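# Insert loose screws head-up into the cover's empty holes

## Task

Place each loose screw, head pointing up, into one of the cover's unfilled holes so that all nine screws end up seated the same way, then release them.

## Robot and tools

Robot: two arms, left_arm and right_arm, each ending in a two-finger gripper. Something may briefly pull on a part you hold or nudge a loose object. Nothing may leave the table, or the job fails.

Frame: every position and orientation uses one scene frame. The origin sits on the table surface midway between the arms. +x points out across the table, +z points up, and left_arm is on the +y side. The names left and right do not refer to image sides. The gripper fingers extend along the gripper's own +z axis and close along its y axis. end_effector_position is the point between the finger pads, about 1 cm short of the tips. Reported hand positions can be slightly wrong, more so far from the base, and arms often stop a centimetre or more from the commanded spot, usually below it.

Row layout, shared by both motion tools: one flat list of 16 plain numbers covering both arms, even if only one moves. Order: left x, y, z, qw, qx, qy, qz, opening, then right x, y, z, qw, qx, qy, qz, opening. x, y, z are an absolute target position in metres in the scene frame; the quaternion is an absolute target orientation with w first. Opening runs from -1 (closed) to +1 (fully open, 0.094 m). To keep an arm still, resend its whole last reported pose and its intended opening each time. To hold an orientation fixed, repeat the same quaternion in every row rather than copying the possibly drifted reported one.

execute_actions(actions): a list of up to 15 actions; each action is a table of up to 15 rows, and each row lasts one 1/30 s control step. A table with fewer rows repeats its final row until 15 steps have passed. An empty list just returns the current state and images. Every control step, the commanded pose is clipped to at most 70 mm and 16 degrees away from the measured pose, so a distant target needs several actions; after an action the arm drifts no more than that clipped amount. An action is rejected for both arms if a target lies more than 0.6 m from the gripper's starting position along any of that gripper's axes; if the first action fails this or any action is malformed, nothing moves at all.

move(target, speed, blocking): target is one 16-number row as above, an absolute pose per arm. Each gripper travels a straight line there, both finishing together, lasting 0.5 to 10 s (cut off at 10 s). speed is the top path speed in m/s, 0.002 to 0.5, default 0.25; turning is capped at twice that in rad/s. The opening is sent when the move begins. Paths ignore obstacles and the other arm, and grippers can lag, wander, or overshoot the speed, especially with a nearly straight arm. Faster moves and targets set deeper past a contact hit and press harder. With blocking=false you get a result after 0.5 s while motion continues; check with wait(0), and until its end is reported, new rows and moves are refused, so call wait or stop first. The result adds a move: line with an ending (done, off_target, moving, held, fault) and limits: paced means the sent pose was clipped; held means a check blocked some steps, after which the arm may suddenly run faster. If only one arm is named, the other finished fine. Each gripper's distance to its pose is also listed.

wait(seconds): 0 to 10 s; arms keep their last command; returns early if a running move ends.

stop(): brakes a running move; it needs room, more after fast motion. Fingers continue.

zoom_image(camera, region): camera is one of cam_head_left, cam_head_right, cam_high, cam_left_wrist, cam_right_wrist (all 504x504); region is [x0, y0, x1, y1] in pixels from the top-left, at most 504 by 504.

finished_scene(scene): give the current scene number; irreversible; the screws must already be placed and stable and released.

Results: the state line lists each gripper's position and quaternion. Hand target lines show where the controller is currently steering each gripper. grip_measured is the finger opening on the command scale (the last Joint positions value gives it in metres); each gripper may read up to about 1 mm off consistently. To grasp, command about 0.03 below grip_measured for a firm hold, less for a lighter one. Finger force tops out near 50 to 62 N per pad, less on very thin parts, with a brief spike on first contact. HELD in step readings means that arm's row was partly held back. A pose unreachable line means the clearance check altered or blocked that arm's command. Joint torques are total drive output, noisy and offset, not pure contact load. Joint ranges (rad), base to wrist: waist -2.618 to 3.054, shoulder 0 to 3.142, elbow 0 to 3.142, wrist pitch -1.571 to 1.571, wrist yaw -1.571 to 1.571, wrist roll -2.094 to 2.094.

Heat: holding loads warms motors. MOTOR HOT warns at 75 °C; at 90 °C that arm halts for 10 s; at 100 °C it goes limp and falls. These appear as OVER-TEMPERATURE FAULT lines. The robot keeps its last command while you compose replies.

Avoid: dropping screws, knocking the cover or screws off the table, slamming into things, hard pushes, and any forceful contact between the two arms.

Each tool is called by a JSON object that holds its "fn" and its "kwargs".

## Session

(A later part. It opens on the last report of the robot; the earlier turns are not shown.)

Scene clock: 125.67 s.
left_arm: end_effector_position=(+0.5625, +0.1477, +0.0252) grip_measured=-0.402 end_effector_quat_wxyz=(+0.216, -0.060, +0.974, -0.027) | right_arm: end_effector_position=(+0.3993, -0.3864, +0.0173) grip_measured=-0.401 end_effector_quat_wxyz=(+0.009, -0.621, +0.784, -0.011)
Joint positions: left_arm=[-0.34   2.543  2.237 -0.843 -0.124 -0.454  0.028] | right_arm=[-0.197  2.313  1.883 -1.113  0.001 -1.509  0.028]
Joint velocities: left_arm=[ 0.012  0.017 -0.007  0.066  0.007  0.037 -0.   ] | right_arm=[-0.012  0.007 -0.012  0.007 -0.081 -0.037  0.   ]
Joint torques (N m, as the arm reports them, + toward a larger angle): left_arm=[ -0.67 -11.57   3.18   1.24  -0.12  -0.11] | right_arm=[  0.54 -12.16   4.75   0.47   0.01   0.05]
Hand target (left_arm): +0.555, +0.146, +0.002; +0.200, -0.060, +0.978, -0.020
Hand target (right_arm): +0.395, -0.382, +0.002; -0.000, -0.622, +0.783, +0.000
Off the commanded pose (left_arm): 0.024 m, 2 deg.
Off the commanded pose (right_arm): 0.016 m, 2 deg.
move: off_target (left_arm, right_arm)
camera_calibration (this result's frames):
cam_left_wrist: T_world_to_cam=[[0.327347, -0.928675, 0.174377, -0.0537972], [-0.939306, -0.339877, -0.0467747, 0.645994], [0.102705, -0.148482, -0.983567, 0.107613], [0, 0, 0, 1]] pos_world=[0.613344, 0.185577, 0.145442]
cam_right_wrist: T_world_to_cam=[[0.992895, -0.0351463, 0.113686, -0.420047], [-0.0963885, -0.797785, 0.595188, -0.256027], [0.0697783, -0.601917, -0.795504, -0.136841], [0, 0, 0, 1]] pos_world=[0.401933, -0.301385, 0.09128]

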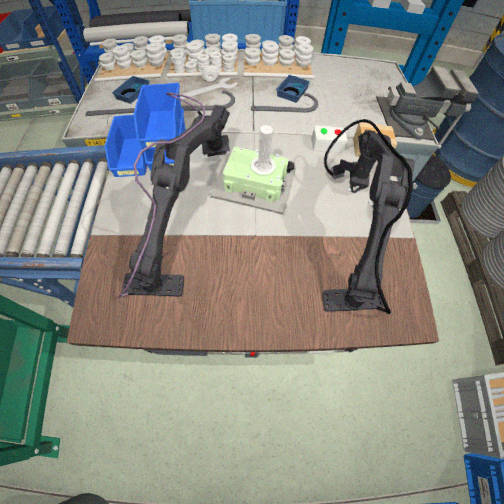

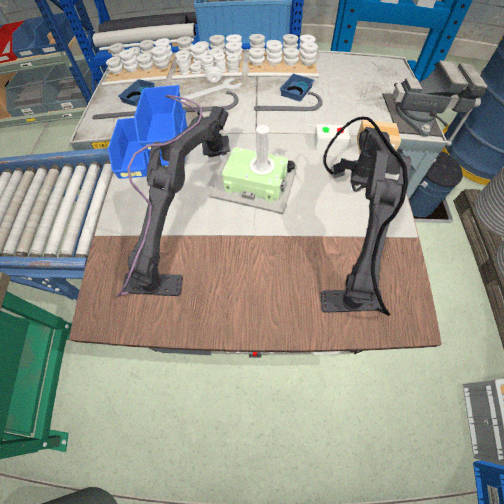

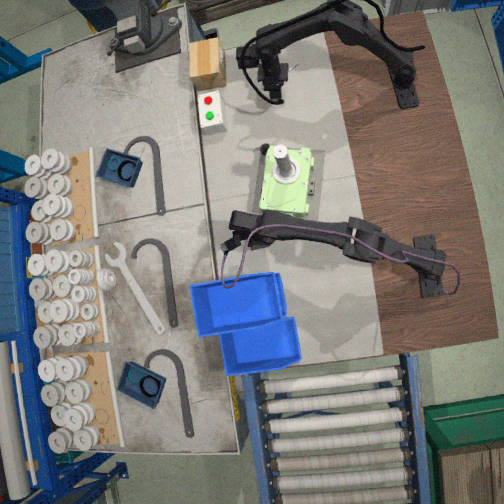

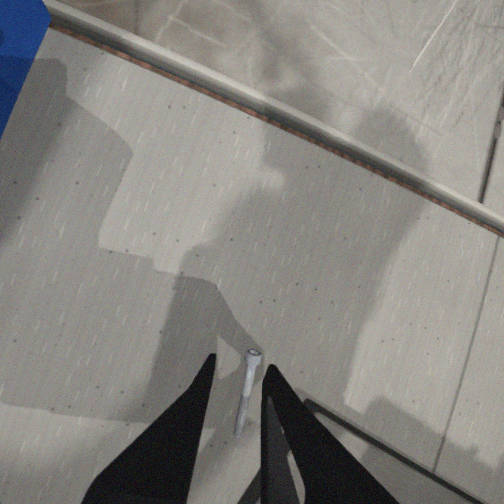

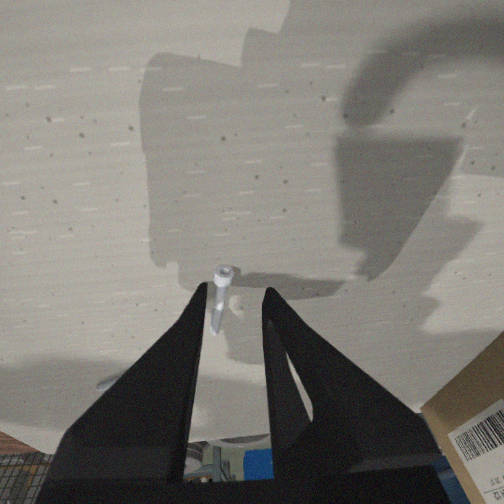

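{"fn": "move", "kwargs": {"target": [0.556,0.146,0.010,0.2,-0.06,0.975,-0.02,-1, 0.396,-0.382,0.008,0,-0.6225,0.7826,0,-1], "speed": 0.04}}

{"fn": "move", "kwargs": {"target": [0.50,0.17,0.10,0.2,-0.06,0.975,-0.02,-1, 0.36,-0.34,0.12,0,-0.6225,0.7826,0,-1], "speed": 0.12}}

{"fn": "move", "kwargs": {"target": [0.30,0.32,0.06,0.2,-0.06,0.975,-0.02,-1, 0.26,0.10,0.06,0,0,1,0,-1], "speed": 0.2}}

{"fn": "move", "kwargs": {"target": [0.30,0.32,0.008,0.2,-0.06,0.975,-0.02,-1, 0.26,0.10,0.008,0,0,1,0,-1], "speed": 0.04}}

{"fn": "move", "kwargs": {"target": [0.30,0.32,0.008,0.2,-0.06,0.975,-0.02,-0.4, 0.26,0.10,0.008,0,0,1,0,-0.4], "speed": 0.04}}

{"fn": "move", "kwargs": {"target": [0.30,0.32,0.10,0,-0.06,0.998,0,-0.4, 0.26,0.10,0.12,0,0,1,0,-0.4], "speed": 0.1}}

Scene clock: 126.60 s.
left_arm: end_effector_position=(+0.5646, +0.1472, +0.0286) grip_measured=-0.951 end_effector_quat_wxyz=(+0.222, -0.060, +0.973, -0.028) | right_arm: end_effector_position=(+0.3982, -0.3862, +0.0173) grip_measured=-0.929 end_effector_quat_wxyz=(+0.008, -0.621, +0.784, -0.009)
Joint positions: left_arm=[-0.34   2.538  2.237 -0.835 -0.127 -0.454  0.002] | right_arm=[-0.197  2.313  1.883 -1.117  0.001 -1.509  0.003]
Joint velocities: left_arm=[-0.007 -0.017 -0.002 -0.081 -0.022  0.022 -0.   ] | right_arm=[-0.002 -0.022 -0.002 -0.037  0.007  0.022  0.001]
Joint torques (N m, as the arm reports them, + toward a larger angle): left_arm=[ -0.68 -11.42   4.99   0.93  -0.08  -0.09] | right_arm=[  0.6  -12.55   6.09   0.31  -0.01   0.05]
Hand target (left_arm): +0.556, +0.146, +0.010; +0.201, -0.060, +0.978, -0.020
Hand target (right_arm): +0.396, -0.382, +0.008; +0.000, -0.622, +0.783, +0.000
Off the commanded pose (left_arm): 0.021 m, 3 deg.
Off the commanded pose (right_arm): 0.010 m, 1 deg.
move: off_target (left_arm)
camera_calibration (this result's frames):
cam_left_wrist: T_world_to_cam=[[0.32597, -0.928088, 0.179991, -0.0549308], [-0.938356, -0.340796, -0.0578493, 0.647838], [0.115029, -0.150039, -0.981966, 0.103958], [0, 0, 0, 1]] pos_world=[0.61385, 0.185397, 0.149447]
cam_right_wrist: T_world_to_cam=[[0.993398, -0.0352318, 0.109177, -0.419079], [-0.0937029, -0.798242, 0.595004, -0.257209], [0.0661866, -0.601306, -0.796273, -0.134991], [0, 0, 0, 1]] pos_world=[0.401145, -0.301251, 0.091304]

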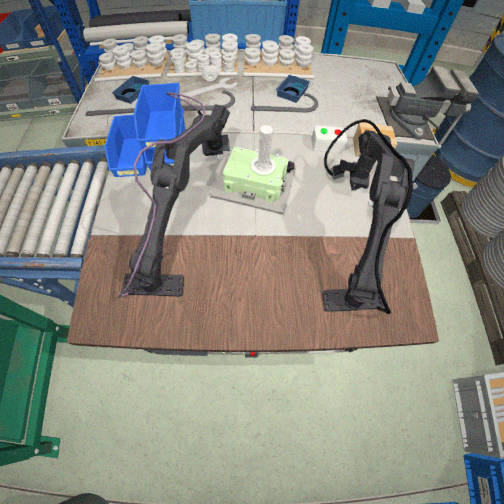

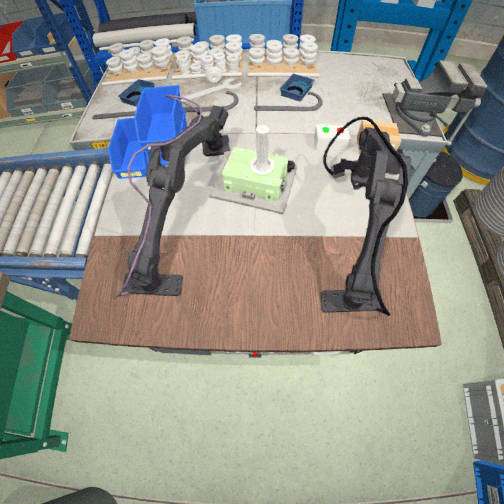

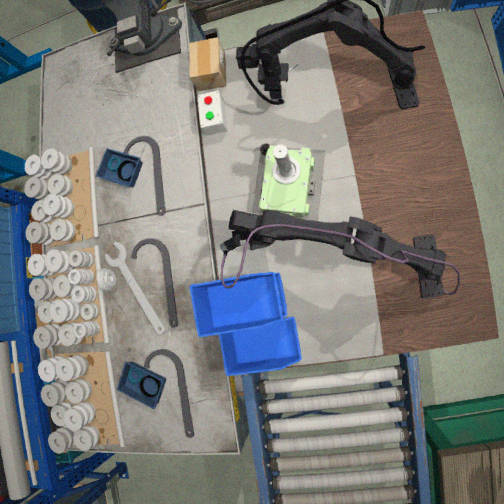

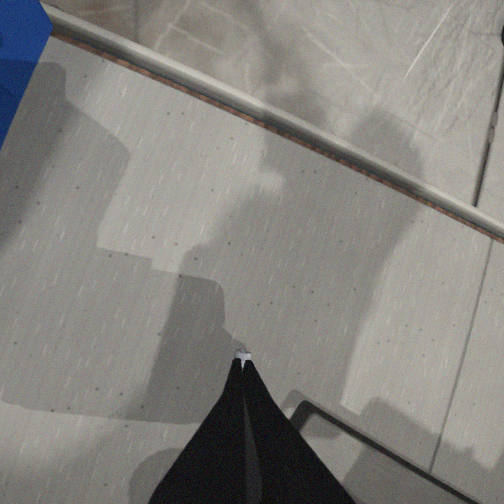

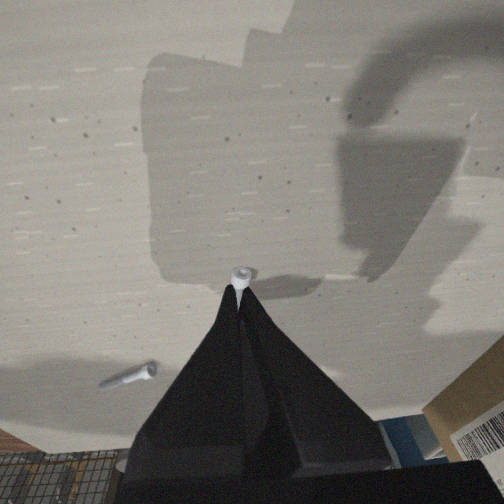

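Scene clock: 128.17 s.
left_arm: end_effector_position=(+0.5061, +0.1691, +0.0962) grip_measured=-0.951 end_effector_quat_wxyz=(+0.205, -0.059, +0.977, -0.020) | right_arm: end_effector_position=(+0.3597, -0.3425, +0.1079) grip_measured=-0.929 end_effector_quat_wxyz=(-0.009, -0.622, +0.783, +0.006)
Joint positions: left_arm=[-0.34   2.237  1.988 -0.926 -0.127 -0.454  0.002] | right_arm=[-0.106  2.139  1.959 -1.413  0.003 -1.421  0.003]
Joint velocities: left_arm=[-0.002  0.017 -0.022 -0.022  0.007  0.022  0.   ] | right_arm=[-0.012 -0.007 -0.007  0.007 -0.022 -0.051  0.001]
Joint torques (N m, as the arm reports them, + toward a larger angle): left_arm=[ -0.12 -12.96   4.4    0.87  -0.07  -0.06] | right_arm=[  0.42 -14.13   7.81   0.09  -0.02   0.07]
Hand target (left_arm): +0.500, +0.170, +0.099; +0.200, -0.060, +0.978, -0.020
Hand target (right_arm): +0.360, -0.340, +0.120; -0.000, -0.622, +0.783, +0.000
Off the commanded pose (left_arm): 0.007 m, 1 deg.
Off the commanded pose (right_arm): 0.012 m, 1 deg.
move: off_target (right_arm)
camera_calibration (this result's frames):
cam_left_wrist: T_world_to_cam=[[0.331912, -0.930315, 0.15604, -0.0280423], [-0.939894, -0.340219, -0.0291482, 0.602298], [0.0802046, -0.136986, -0.987321, 0.196233], [0, 0, 0, 1]] pos_world=[0.559665, 0.205706, 0.215676]
cam_right_wrist: T_world_to_cam=[[0.997383, -0.0333014, 0.0641702, -0.385156], [-0.0650523, -0.800646, 0.595596, -0.291003], [0.0315434, -0.598212, -0.800717, -0.0199999], [0, 0, 0, 1]] pos_world=[0.365849, -0.257781, 0.182022]

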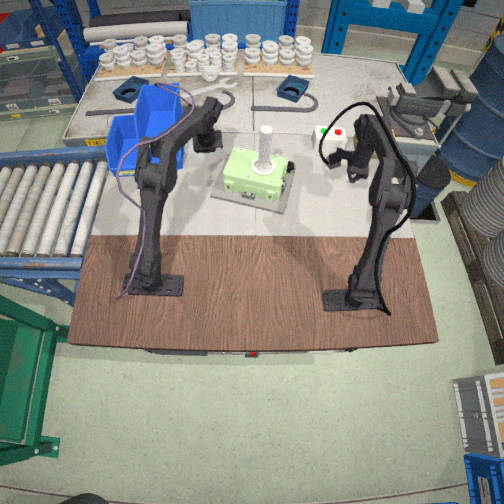

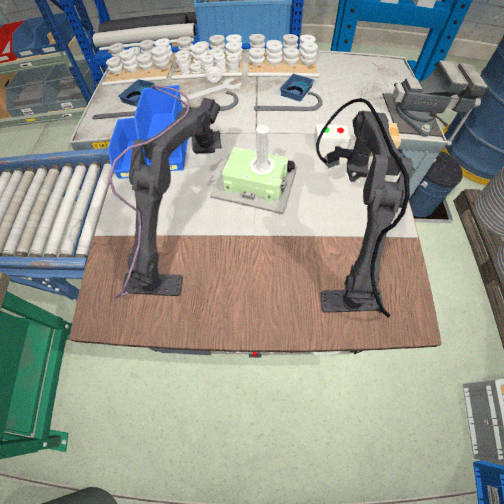

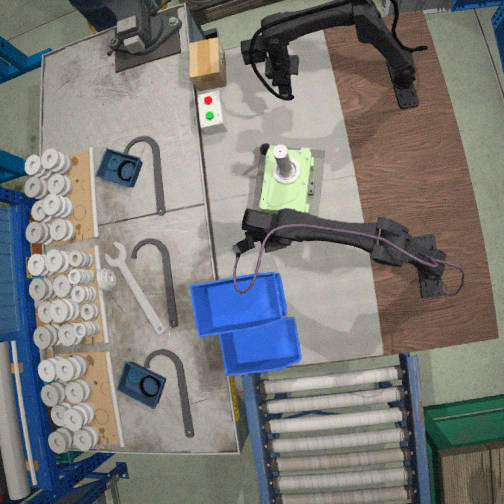

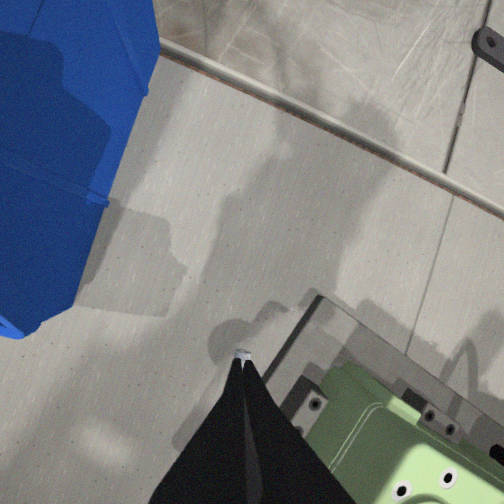

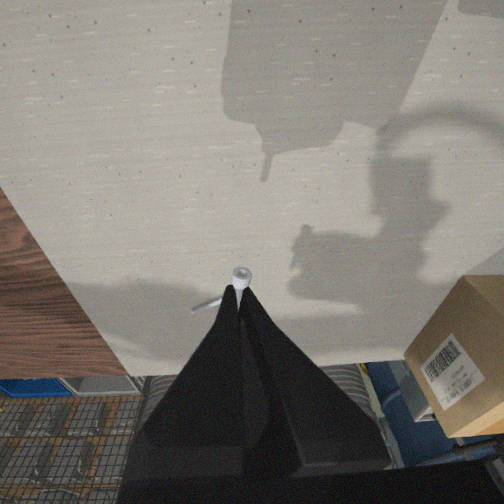

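Scene clock: 132.13 s.
left_arm: end_effector_position=(+0.2999, +0.3189, +0.0547) grip_measured=-0.951 end_effector_quat_wxyz=(+0.189, -0.062, +0.980, -0.015) | right_arm: end_effector_position=(+0.2605, +0.1019, +0.0619) grip_measured=-0.930 end_effector_quat_wxyz=(+0.018, -0.005, +0.999, +0.032)
Joint positions: left_arm=[-0.043  1.389  0.772 -0.572 -0.016 -0.184  0.002] | right_arm=[ 0.897  2.677  2.729 -1.551 -0.01   0.915  0.003]
Joint velocities: left_arm=[ 0.002  0.002  0.007  0.007 -0.022 -0.022 -0.001] | right_arm=[-0.017 -0.012 -0.002 -0.022 -0.022  0.066  0.   ]
Joint torques (N m, as the arm reports them, + toward a larger angle): left_arm=[ 0.99 -6.34  4.37  1.12  0.08  0.1 ] | right_arm=[ -0.14 -15.22   7.86   0.26   0.04   0.03]
Hand target (left_arm): +0.300, +0.321, +0.058; +0.200, -0.060, +0.978, -0.019
Hand target (right_arm): +0.262, +0.101, +0.060; +0.017, -0.001, +0.999, +0.029
Off the commanded pose (left_arm): 0.005 m, 1 deg.
Off the commanded pose (right_arm): 0.003 m, 4 deg.
joint sent to its limit (right arm) — the command would take joint 4 (wrist pitch) past its lower limit, so that joint was sent only as far as its limit.
move: off_target (right_arm)
camera_calibration (this result's frames):
cam_left_wrist: T_world_to_cam=[[0.342956, -0.929102, 0.138385, 0.183422], [-0.938111, -0.346335, -0.000363341, 0.458009], [0.0482651, -0.129695, -0.990379, 0.199769], [0, 0, 0, 1]] pos_world=[0.357115, 0.354952, 0.172631]
cam_right_wrist: T_world_to_cam=[[0.200884, -0.979137, 0.0305956, 0.0375539], [-0.817322, -0.150305, 0.556231, 0.217858], [-0.540027, -0.136745, -0.830465, 0.31589], [0, 0, 0, 1]] pos_world=[0.341106, 0.112712, 0.140007]

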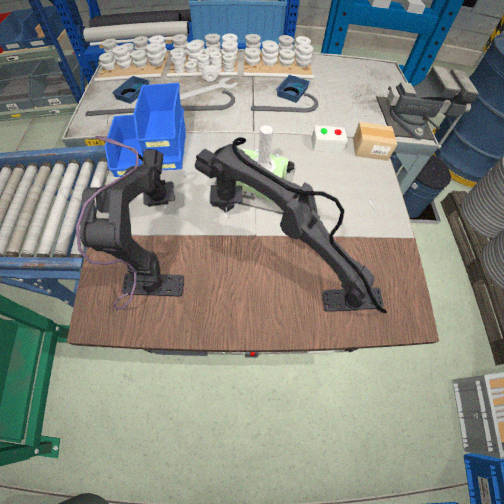

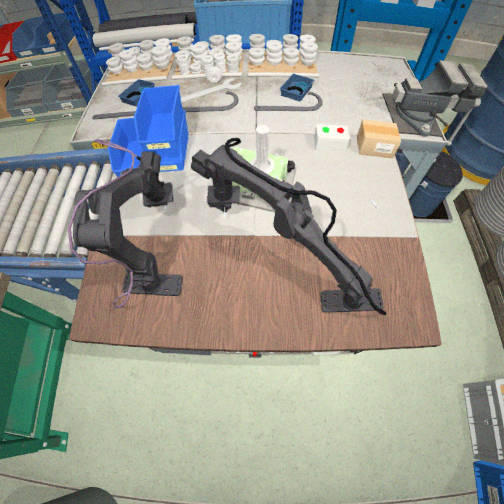

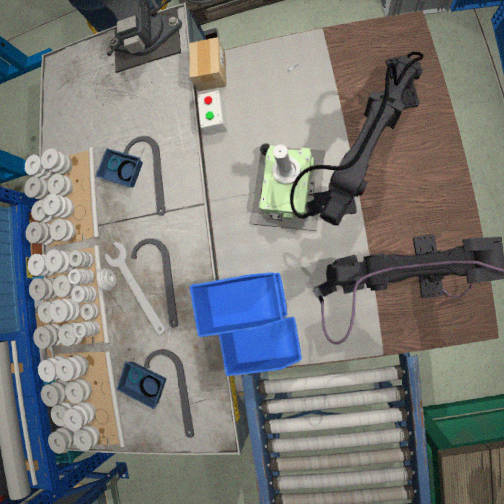

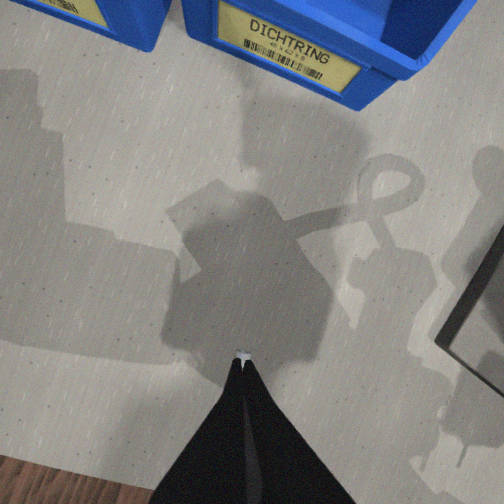

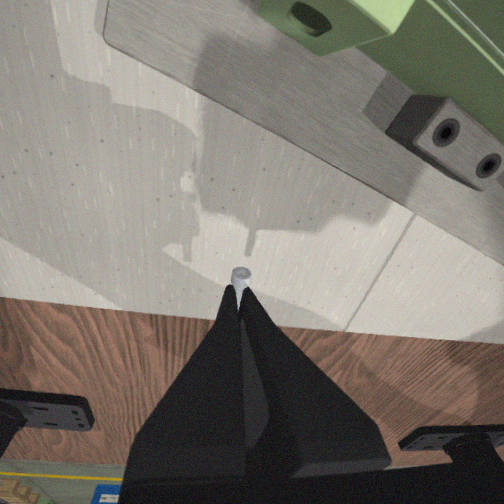

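Scene clock: 133.80 s.
left_arm: end_effector_position=(+0.3067, +0.3182, +0.0214) grip_measured=-0.951 end_effector_quat_wxyz=(+0.217, -0.062, +0.974, -0.020) | right_arm: end_effector_position=(+0.2599, +0.1012, +0.0188) grip_measured=-0.930 end_effector_quat_wxyz=(+0.001, -0.001, +1.000, +0.010)
Joint positions: left_arm=[-0.043  1.445  0.643 -0.33  -0.014 -0.184  0.002] | right_arm=[ 0.897  2.728  2.657 -1.483 -0.01   0.922  0.003]
Joint velocities: left_arm=[ 0.007  0.007 -0.042  0.007 -0.007 -0.037 -0.   ] | right_arm=[ 0.002 -0.007 -0.007 -0.007 -0.051  0.022 -0.001]
Joint torques (N m, as the arm reports them, + toward a larger angle): left_arm=[ 0.87 -2.8   3.6   1.21  0.1   0.07] | right_arm=[  0.15 -15.27   5.71   0.38   0.1    0.07]
Hand target (left_arm): +0.300, +0.320, +0.009; +0.201, -0.060, +0.978, -0.020
Hand target (right_arm): +0.260, +0.100, +0.008; -0.000, +0.000, +1.000, +0.000
Off the commanded pose (left_arm): 0.015 m, 2 deg.
Off the commanded pose (right_arm): 0.011 m, 1 deg.
move: off_target (left_arm, right_arm)
camera_calibration (this result's frames):
cam_left_wrist: T_world_to_cam=[[0.333631, -0.928562, 0.162675, 0.187228], [-0.936763, -0.345897, -0.0531946, 0.464734], [0.105664, -0.134641, -0.985245, 0.150165], [0, 0, 0, 1]] pos_world=[0.357013, 0.354822, 0.142213]
cam_right_wrist: T_world_to_cam=[[0.195078, -0.978475, 0.0673113, 0.03899], [-0.798962, -0.118733, 0.589544, 0.232677], [-0.568862, -0.168786, -0.804927, 0.289896], [0, 0, 0, 1]] pos_world=[0.343205, 0.114708, 0.0935475]

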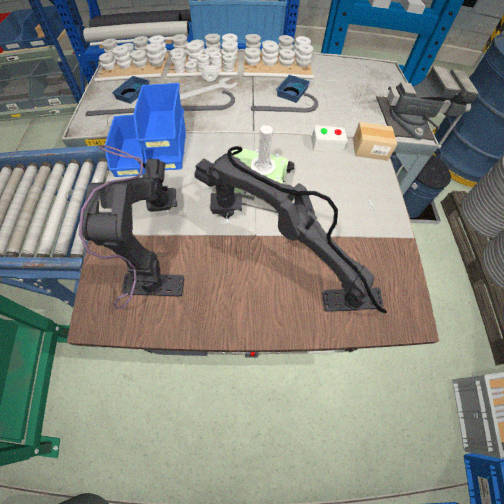

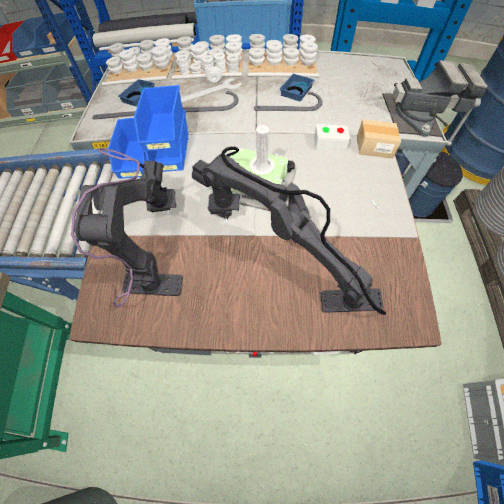

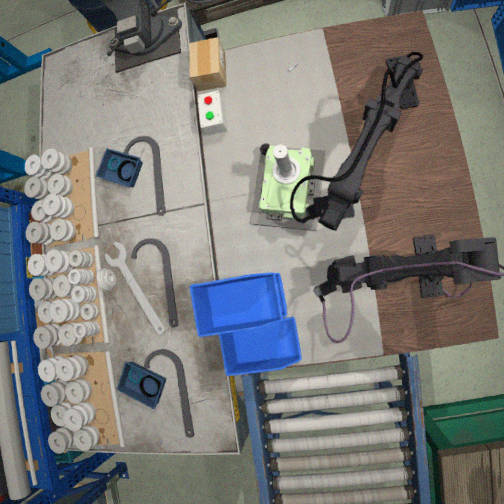

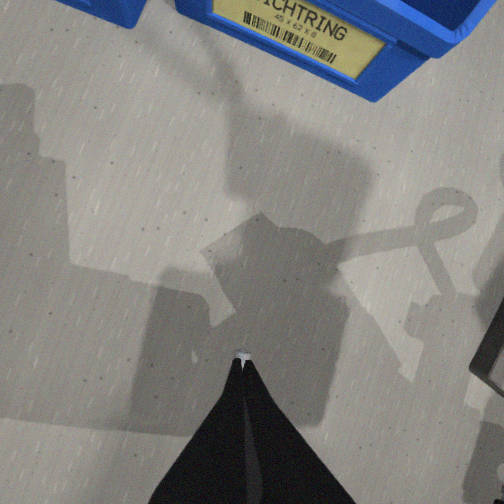

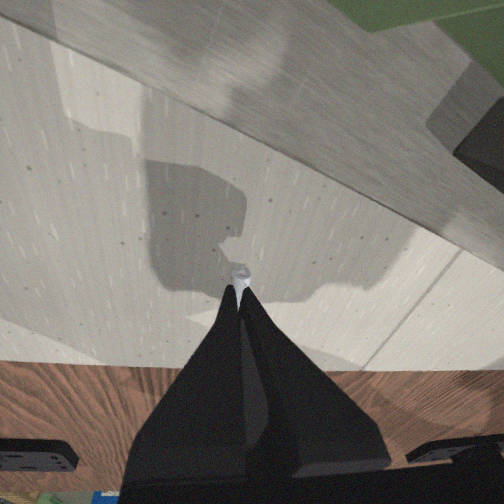

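Scene clock: 134.50 s.
left_arm: end_effector_position=(+0.3068, +0.3182, +0.0194) grip_measured=-0.402 end_effector_quat_wxyz=(+0.215, -0.062, +0.974, -0.019) | right_arm: end_effector_position=(+0.2597, +0.1006, +0.0188) grip_measured=-0.402 end_effector_quat_wxyz=(+0.001, -0.001, +1.000, +0.009)
Joint positions: left_arm=[-0.043  1.453  0.643 -0.325 -0.014 -0.184  0.028] | right_arm=[ 0.897  2.728  2.657 -1.485 -0.01   0.922  0.028]
Joint velocities: left_arm=[ 0.007  0.002  0.002 -0.051  0.066  0.081 -0.   ] | right_arm=[-0.022  0.012  0.002  0.022 -0.051 -0.022  0.   ]
Joint torques (N m, as the arm reports them, + toward a larger angle): left_arm=[ 0.84 -3.33  3.53  1.2   0.1   0.07] | right_arm=[  0.16 -15.14   5.87   0.39   0.09   0.05]
Hand target (left_arm): +0.300, +0.320, +0.008; +0.200, -0.060, +0.978, -0.020
Hand target (right_arm): +0.260, +0.100, +0.008; -0.000, +0.000, +1.000, +0.000
Off the commanded pose (left_arm): 0.013 m, 2 deg.
Off the commanded pose (right_arm): 0.011 m, 1 deg.
move: off_target (left_arm, right_arm)
camera_calibration (this result's frames):
cam_left_wrist: T_world_to_cam=[[0.334248, -0.928599, 0.161188, 0.187346], [-0.936959, -0.345885, -0.0497079, 0.464756], [0.101911, -0.134412, -0.985671, 0.149263], [0, 0, 0, 1]] pos_world=[0.357626, 0.354784, 0.140029]
cam_right_wrist: T_world_to_cam=[[0.195119, -0.978321, 0.0693993, 0.0384462], [-0.798511, -0.117374, 0.590427, 0.232162], [-0.569482, -0.170619, -0.804102, 0.289995], [0, 0, 0, 1]] pos_world=[0.343029, 0.114341, 0.0934427]

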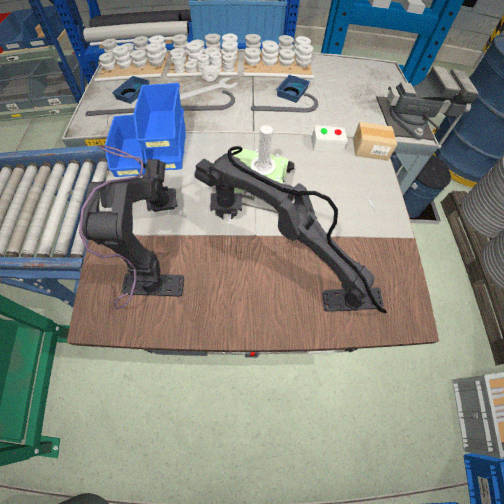

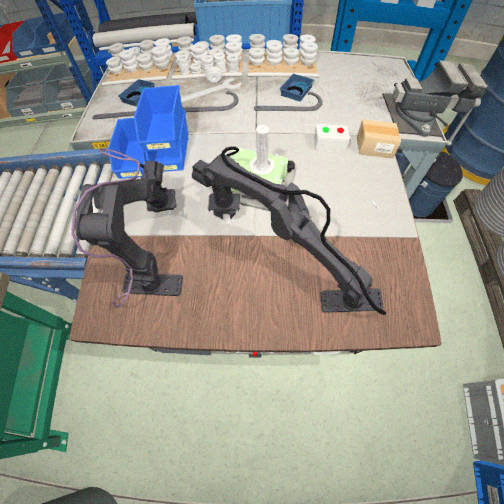

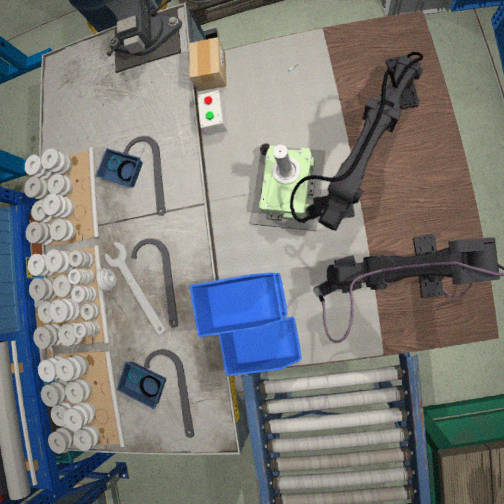

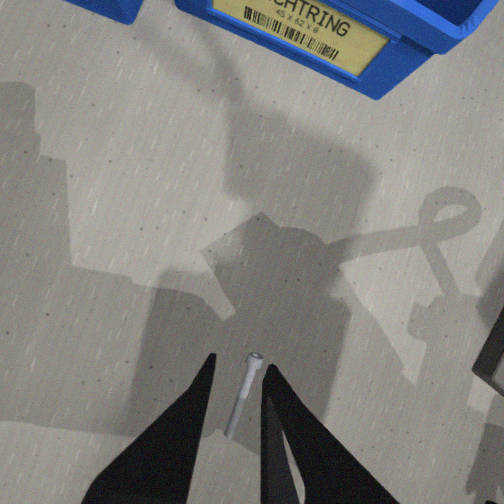

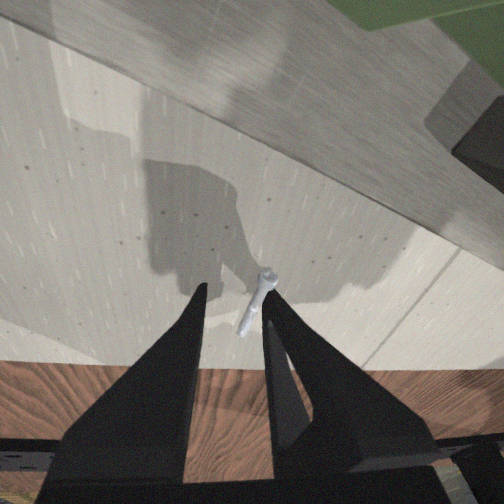

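Scene clock: 137.23 s.
left_arm: end_effector_position=(+0.2948, +0.3180, +0.0958) grip_measured=-0.402 end_effector_quat_wxyz=(-0.003, -0.058, +0.998, +0.005) | right_arm: end_effector_position=(+0.2624, +0.1043, +0.1127) grip_measured=-0.401 end_effector_quat_wxyz=(+0.048, -0.002, +0.996, +0.072)
Joint positions: left_arm=[-0.043  1.671  1.283 -1.19  -0.009 -0.176  0.028] | right_arm=[ 0.897  2.576  2.731 -1.553 -0.01   0.922  0.028]
Joint velocities: left_arm=[-0.007 -0.002  0.012 -0.007 -0.037  0.037  0.001] | right_arm=[-0.002  0.007 -0.022 -0.051  0.007  0.051  0.   ]
Joint torques (N m, as the arm reports them, + toward a larger angle): left_arm=[ 1.16 -5.85  7.31  0.11  0.09  0.05] | right_arm=[  0.17 -17.91   4.67   0.47   0.09   0.03]
Hand target (left_arm): +0.300, +0.320, +0.100; +0.000, -0.059, +0.998, +0.000
Hand target (right_arm): +0.260, +0.100, +0.120; +0.051, -0.001, +0.996, +0.068
Off the commanded pose (left_arm): 0.007 m, 1 deg.
Off the commanded pose (right_arm): 0.009 m, 10 deg.
joint sent to its limit (right arm) — the command would take joint 4 (wrist pitch) past its lower limit, so that joint was sent only as far as its limit.
move: off_target (right_arm)
camera_calibration (this result's frames):
cam_left_wrist: T_world_to_cam=[[0.35854, -0.933363, -0.0167893, 0.190308], [-0.872942, -0.341594, 0.348261, 0.398873], [-0.330789, -0.110209, -0.937247, 0.341047], [0, 0, 0, 1]] pos_world=[0.392774, 0.351465, 0.183928]
cam_right_wrist: T_world_to_cam=[[0.193549, -0.980406, -0.03666, 0.0475343], [-0.850423, -0.186286, 0.492015, 0.211248], [-0.489204, -0.0640524, -0.869814, 0.342885], [0, 0, 0, 1]] pos_world=[0.33819, 0.107918, 0.196052]

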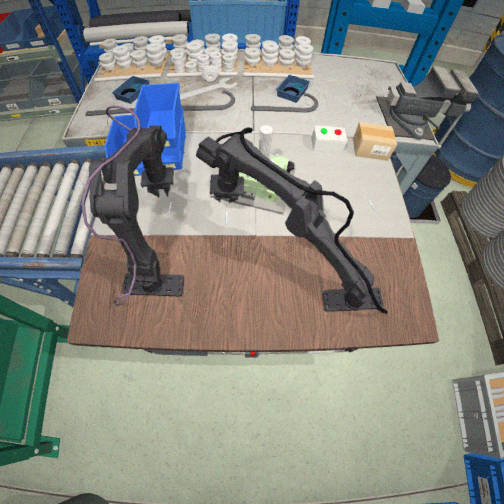

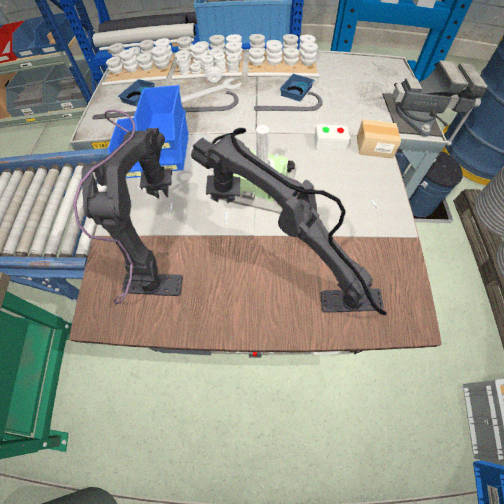

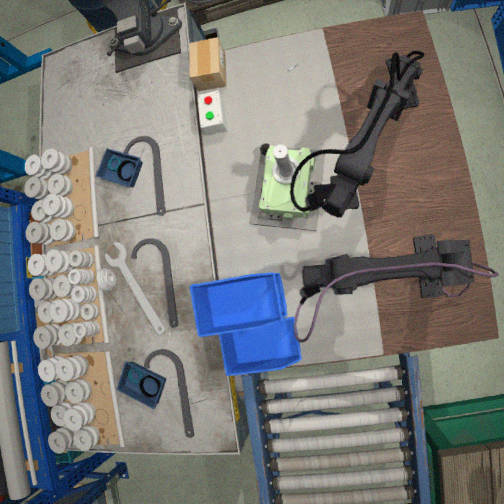

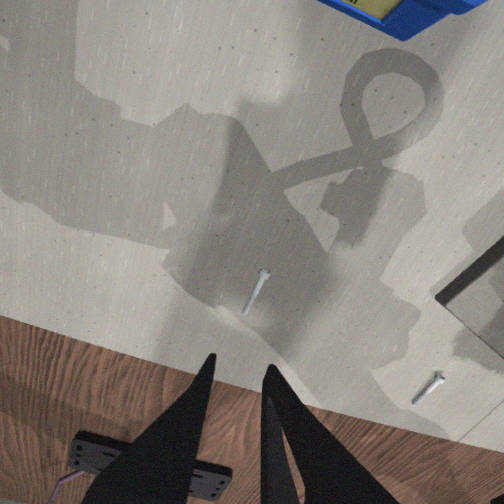

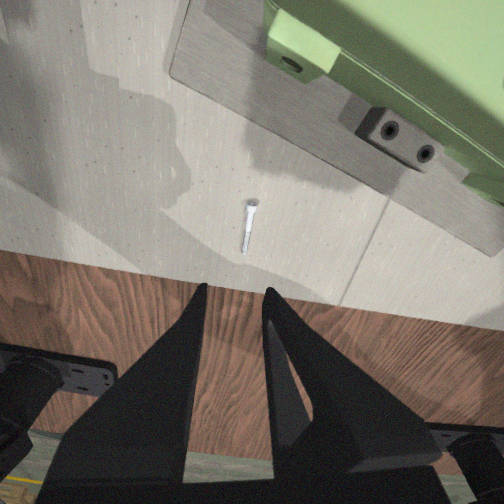

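{"fn": "execute_actions", "kwargs": {"actions": []}}

Scene clock: 137.70 s.
left_arm: end_effector_position=(+0.2944, +0.3180, +0.0958) grip_measured=-0.402 end_effector_quat_wxyz=(-0.003, -0.058, +0.998, +0.005) | right_arm: end_effector_position=(+0.2624, +0.1043, +0.1127) grip_measured=-0.401 end_effector_quat_wxyz=(+0.048, -0.002, +0.996, +0.072)
Joint positions: left_arm=[-0.043  1.671  1.283 -1.191 -0.009 -0.176  0.028] | right_arm=[ 0.897  2.576  2.731 -1.553 -0.01   0.922  0.028]
Joint velocities: left_arm=[-0.017 -0.007 -0.012 -0.081 -0.037  0.051 -0.   ] | right_arm=[ 0.007 -0.022 -0.012  0.037 -0.051  0.051 -0.   ]
Joint torques (N m, as the arm reports them, + toward a larger angle): left_arm=[ 1.17 -5.85  7.3   0.12  0.08  0.07] | right_arm=[  0.16 -17.94   4.7    0.48   0.08   0.03]
Hand target (left_arm): +0.300, +0.320, +0.100; +0.000, -0.059, +0.998, +0.000
Hand target (right_arm): +0.260, +0.100, +0.120; +0.051, -0.001, +0.996, +0.068
Off the commanded pose (left_arm): 0.007 m, 1 deg.
Off the commanded pose (right_arm): 0.009 m, 10 deg.
camera_calibration (this result's frames):
cam_left_wrist: T_world_to_cam=[[0.358514, -0.933362, -0.0174222, 0.190533], [-0.872411, -0.341627, 0.349558, 0.398279], [-0.332216, -0.110122, -0.936753, 0.341272], [0, 0, 0, 1]] pos_world=[0.39253, 0.35148, 0.183785]
cam_right_wrist: T_world_to_cam=[[0.193549, -0.980406, -0.03666, 0.0475343], [-0.850423, -0.186286, 0.492015, 0.211248], [-0.489204, -0.0640524, -0.869814, 0.342885], [0, 0, 0, 1]] pos_world=[0.33819, 0.107918, 0.196052]

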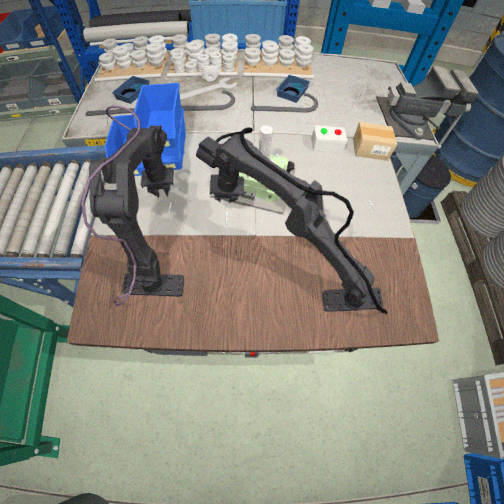

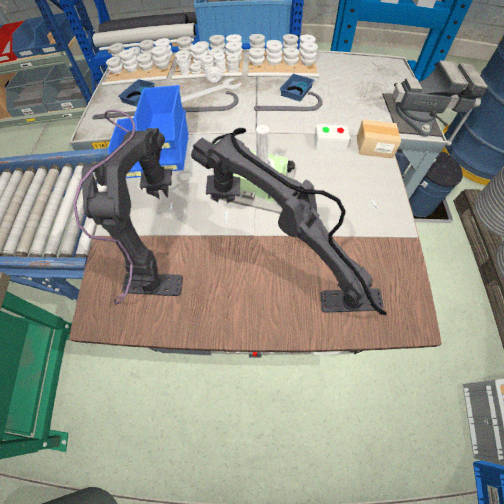

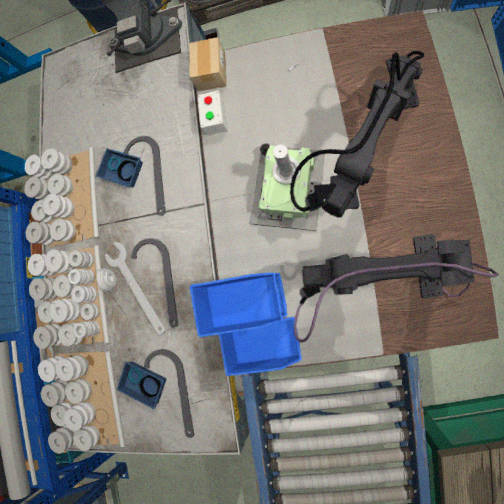

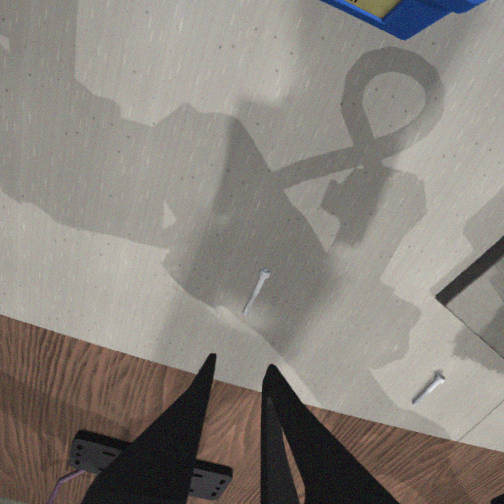

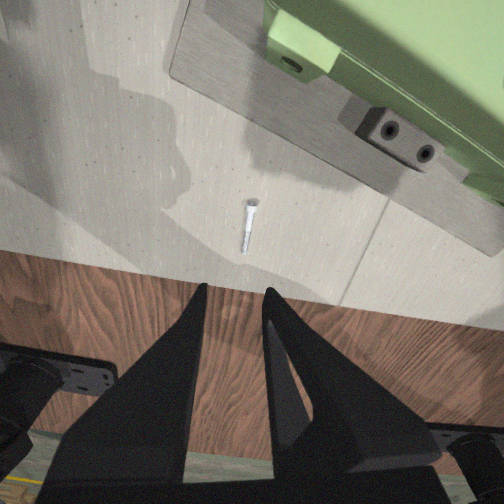

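{"fn": "move", "kwargs": {"target": [0.305,0.316,0.04,0,0,1,0,-0.4,0.28,0.05,0.16,0.704,-0.06,0.704,0.06,-0.4], "speed": 0.1}}

{"fn": "move", "kwargs": {"target": [0.305,0.316,0.002,0,0,1,0,-0.4,0.28,0.05,0.16,0.704,-0.06,0.704,0.06,-0.4], "speed": 0.03}}

Scene clock: 145.87 s.
left_arm: end_effector_position=(+0.3074, +0.3172, +0.0480) grip_measured=-0.402 end_effector_quat_wxyz=(+0.008, -0.005, +1.000, +0.004) | right_arm: end_effector_position=(+0.2807, +0.0507, +0.1746) grip_measured=-0.401 end_effector_quat_wxyz=(+0.712, -0.054, +0.696, +0.072)
Joint positions: left_arm=[-0.043  1.742  1.169 -0.983 -0.009 -0.071  0.028] | right_arm=[ 1.107  1.999  0.896  1.146  0.956 -0.011  0.028]
Joint velocities: left_arm=[-0.007  0.012 -0.012  0.037  0.007  0.037  0.001] | right_arm=[-0.012 -0.017 -0.002 -0.007 -0.022  0.037 -0.   ]
Joint torques (N m, as the arm reports them, + toward a larger angle): left_arm=[ 0.09 -5.98  3.86  0.44  0.1   0.08] | right_arm=[ 0.1  -8.88  4.29  1.58  0.03 -0.11]
Hand target (left_arm): +0.305, +0.316, +0.040; -0.000, -0.000, +1.000, +0.000
Hand target (right_arm): +0.280, +0.049, +0.161; +0.707, -0.065, +0.702, +0.060
Off the commanded pose (left_arm): 0.008 m, 1 deg.
Off the commanded pose (right_arm): 0.015 m, 2 deg.
move: off_target (right_arm)
camera_calibration (this result's frames):
cam_left_wrist: T_world_to_cam=[[0.259099, -0.9658, -0.00986748, 0.224815], [-0.910663, -0.247685, 0.330675, 0.408872], [-0.32181, -0.0766914, -0.943693, 0.287175], [0, 0, 0, 1]] pos_world=[0.406511, 0.340422, 0.13802]
cam_right_wrist: T_world_to_cam=[[0.0860098, -0.98222, 0.16687, -0.011544], [-0.548866, -0.186496, -0.814841, 0.329917], [0.831474, -0.0215051, -0.555148, -0.0255735], [0, 0, 0, 1]] pos_world=[0.203337, 0.0496395, 0.256559]

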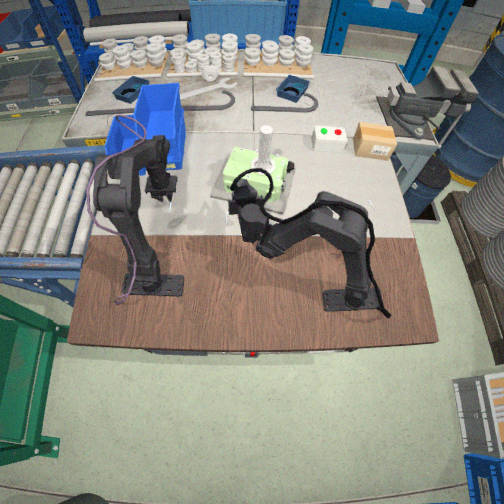

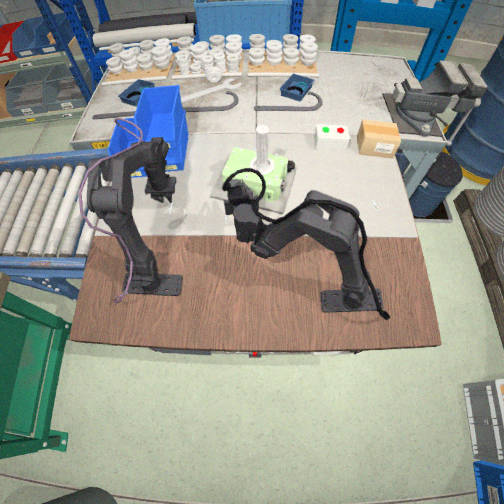

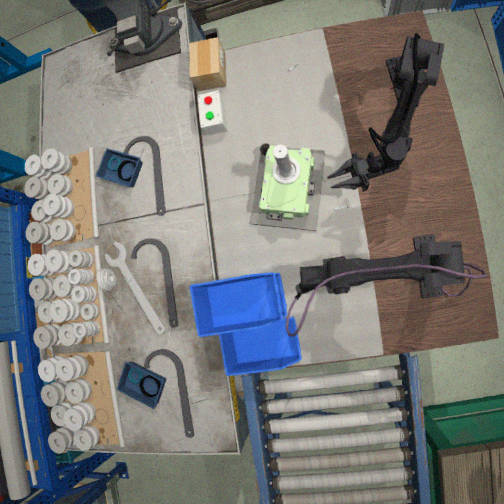

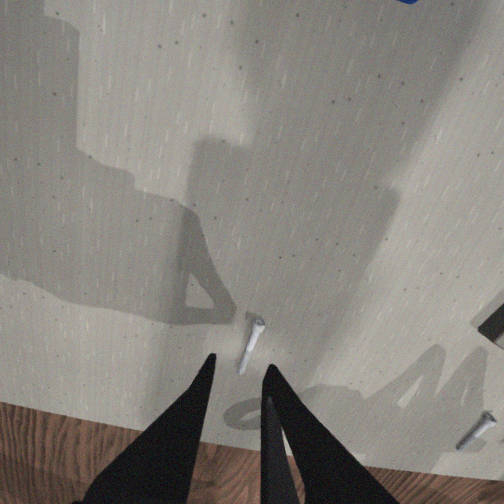

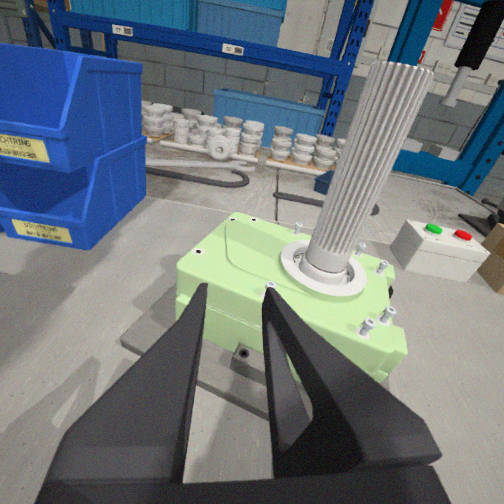

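Scene clock: 147.63 s.
left_arm: end_effector_position=(+0.3070, +0.3172, +0.0161) grip_measured=-0.402 end_effector_quat_wxyz=(+0.005, -0.004, +1.000, +0.004) | right_arm: end_effector_position=(+0.2810, +0.0495, +0.1746) grip_measured=-0.401 end_effector_quat_wxyz=(+0.712, -0.050, +0.697, +0.072)
Joint positions: left_arm=[-0.043  1.793  1.094 -0.863 -0.009 -0.07   0.028] | right_arm=[ 1.107  1.999  0.896  1.146  0.962 -0.006  0.028]
Joint velocities: left_arm=[-0.017 -0.022 -0.002 -0.051  0.007 -0.022  0.   ] | right_arm=[ 0.002 -0.007  0.007  0.022 -0.007  0.066  0.001]
Joint torques (N m, as the arm reports them, + toward a larger angle): left_arm=[ 0.1  -5.46  2.56  0.75  0.09  0.06] | right_arm=[ 0.29 -8.71  5.09  1.4   0.05  0.04]
Hand target (left_arm): +0.305, +0.316, +0.003; -0.000, +0.000, +1.000, +0.000
Hand target (right_arm): +0.280, +0.050, +0.160; +0.705, -0.060, +0.705, +0.060
Off the commanded pose (left_arm): 0.014 m, 1 deg.
Off the commanded pose (right_arm): 0.015 m, 2 deg.
move: off_target (left_arm, right_arm)
camera_calibration (this result's frames):
cam_left_wrist: T_world_to_cam=[[0.257191, -0.966294, -0.0113441, 0.225323], [-0.909218, -0.245943, 0.33591, 0.41796], [-0.327377, -0.0760786, -0.941826, 0.258485], [0, 0, 0, 1]] pos_world=[0.406688, 0.340188, 0.105607]
cam_right_wrist: T_world_to_cam=[[0.0795661, -0.983717, 0.161154, -0.00986875], [-0.550939, -0.178128, -0.815314, 0.330078], [0.830744, -0.0239149, -0.556141, -0.0252665], [0, 0, 0, 1]] pos_world=[0.203628, 0.0484839, 0.256656]

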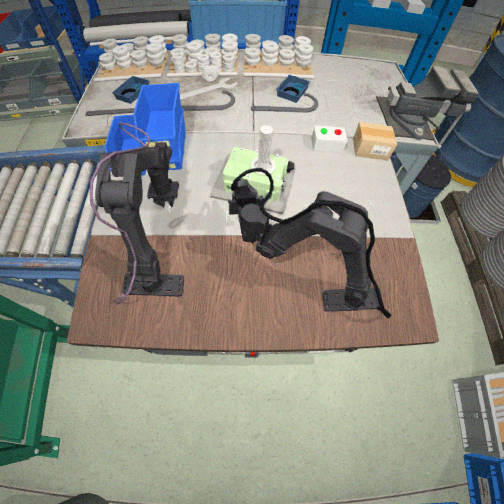

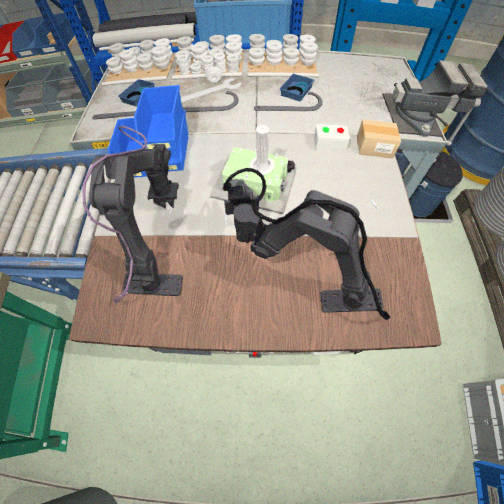

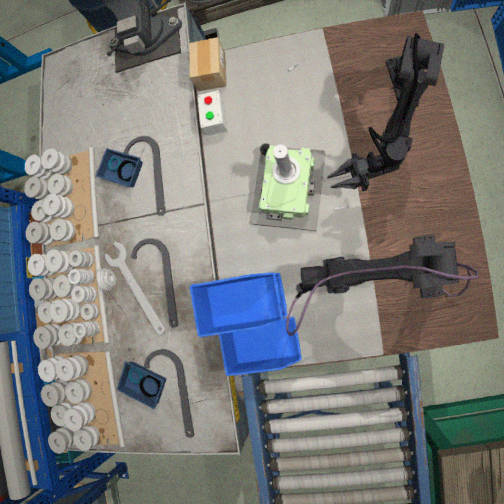

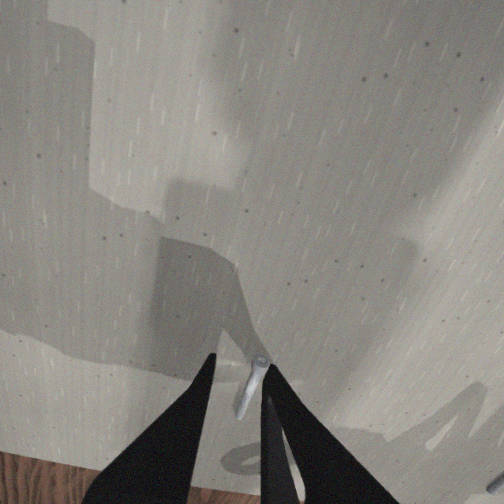

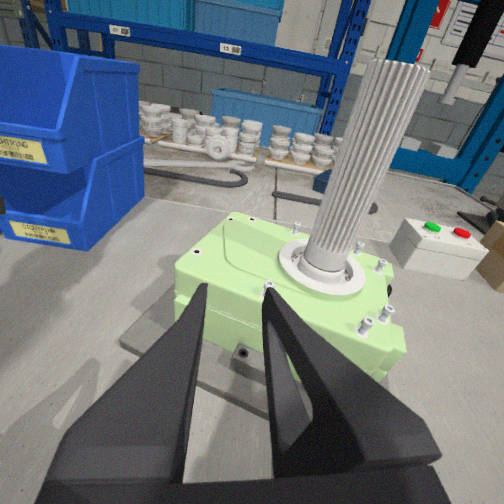

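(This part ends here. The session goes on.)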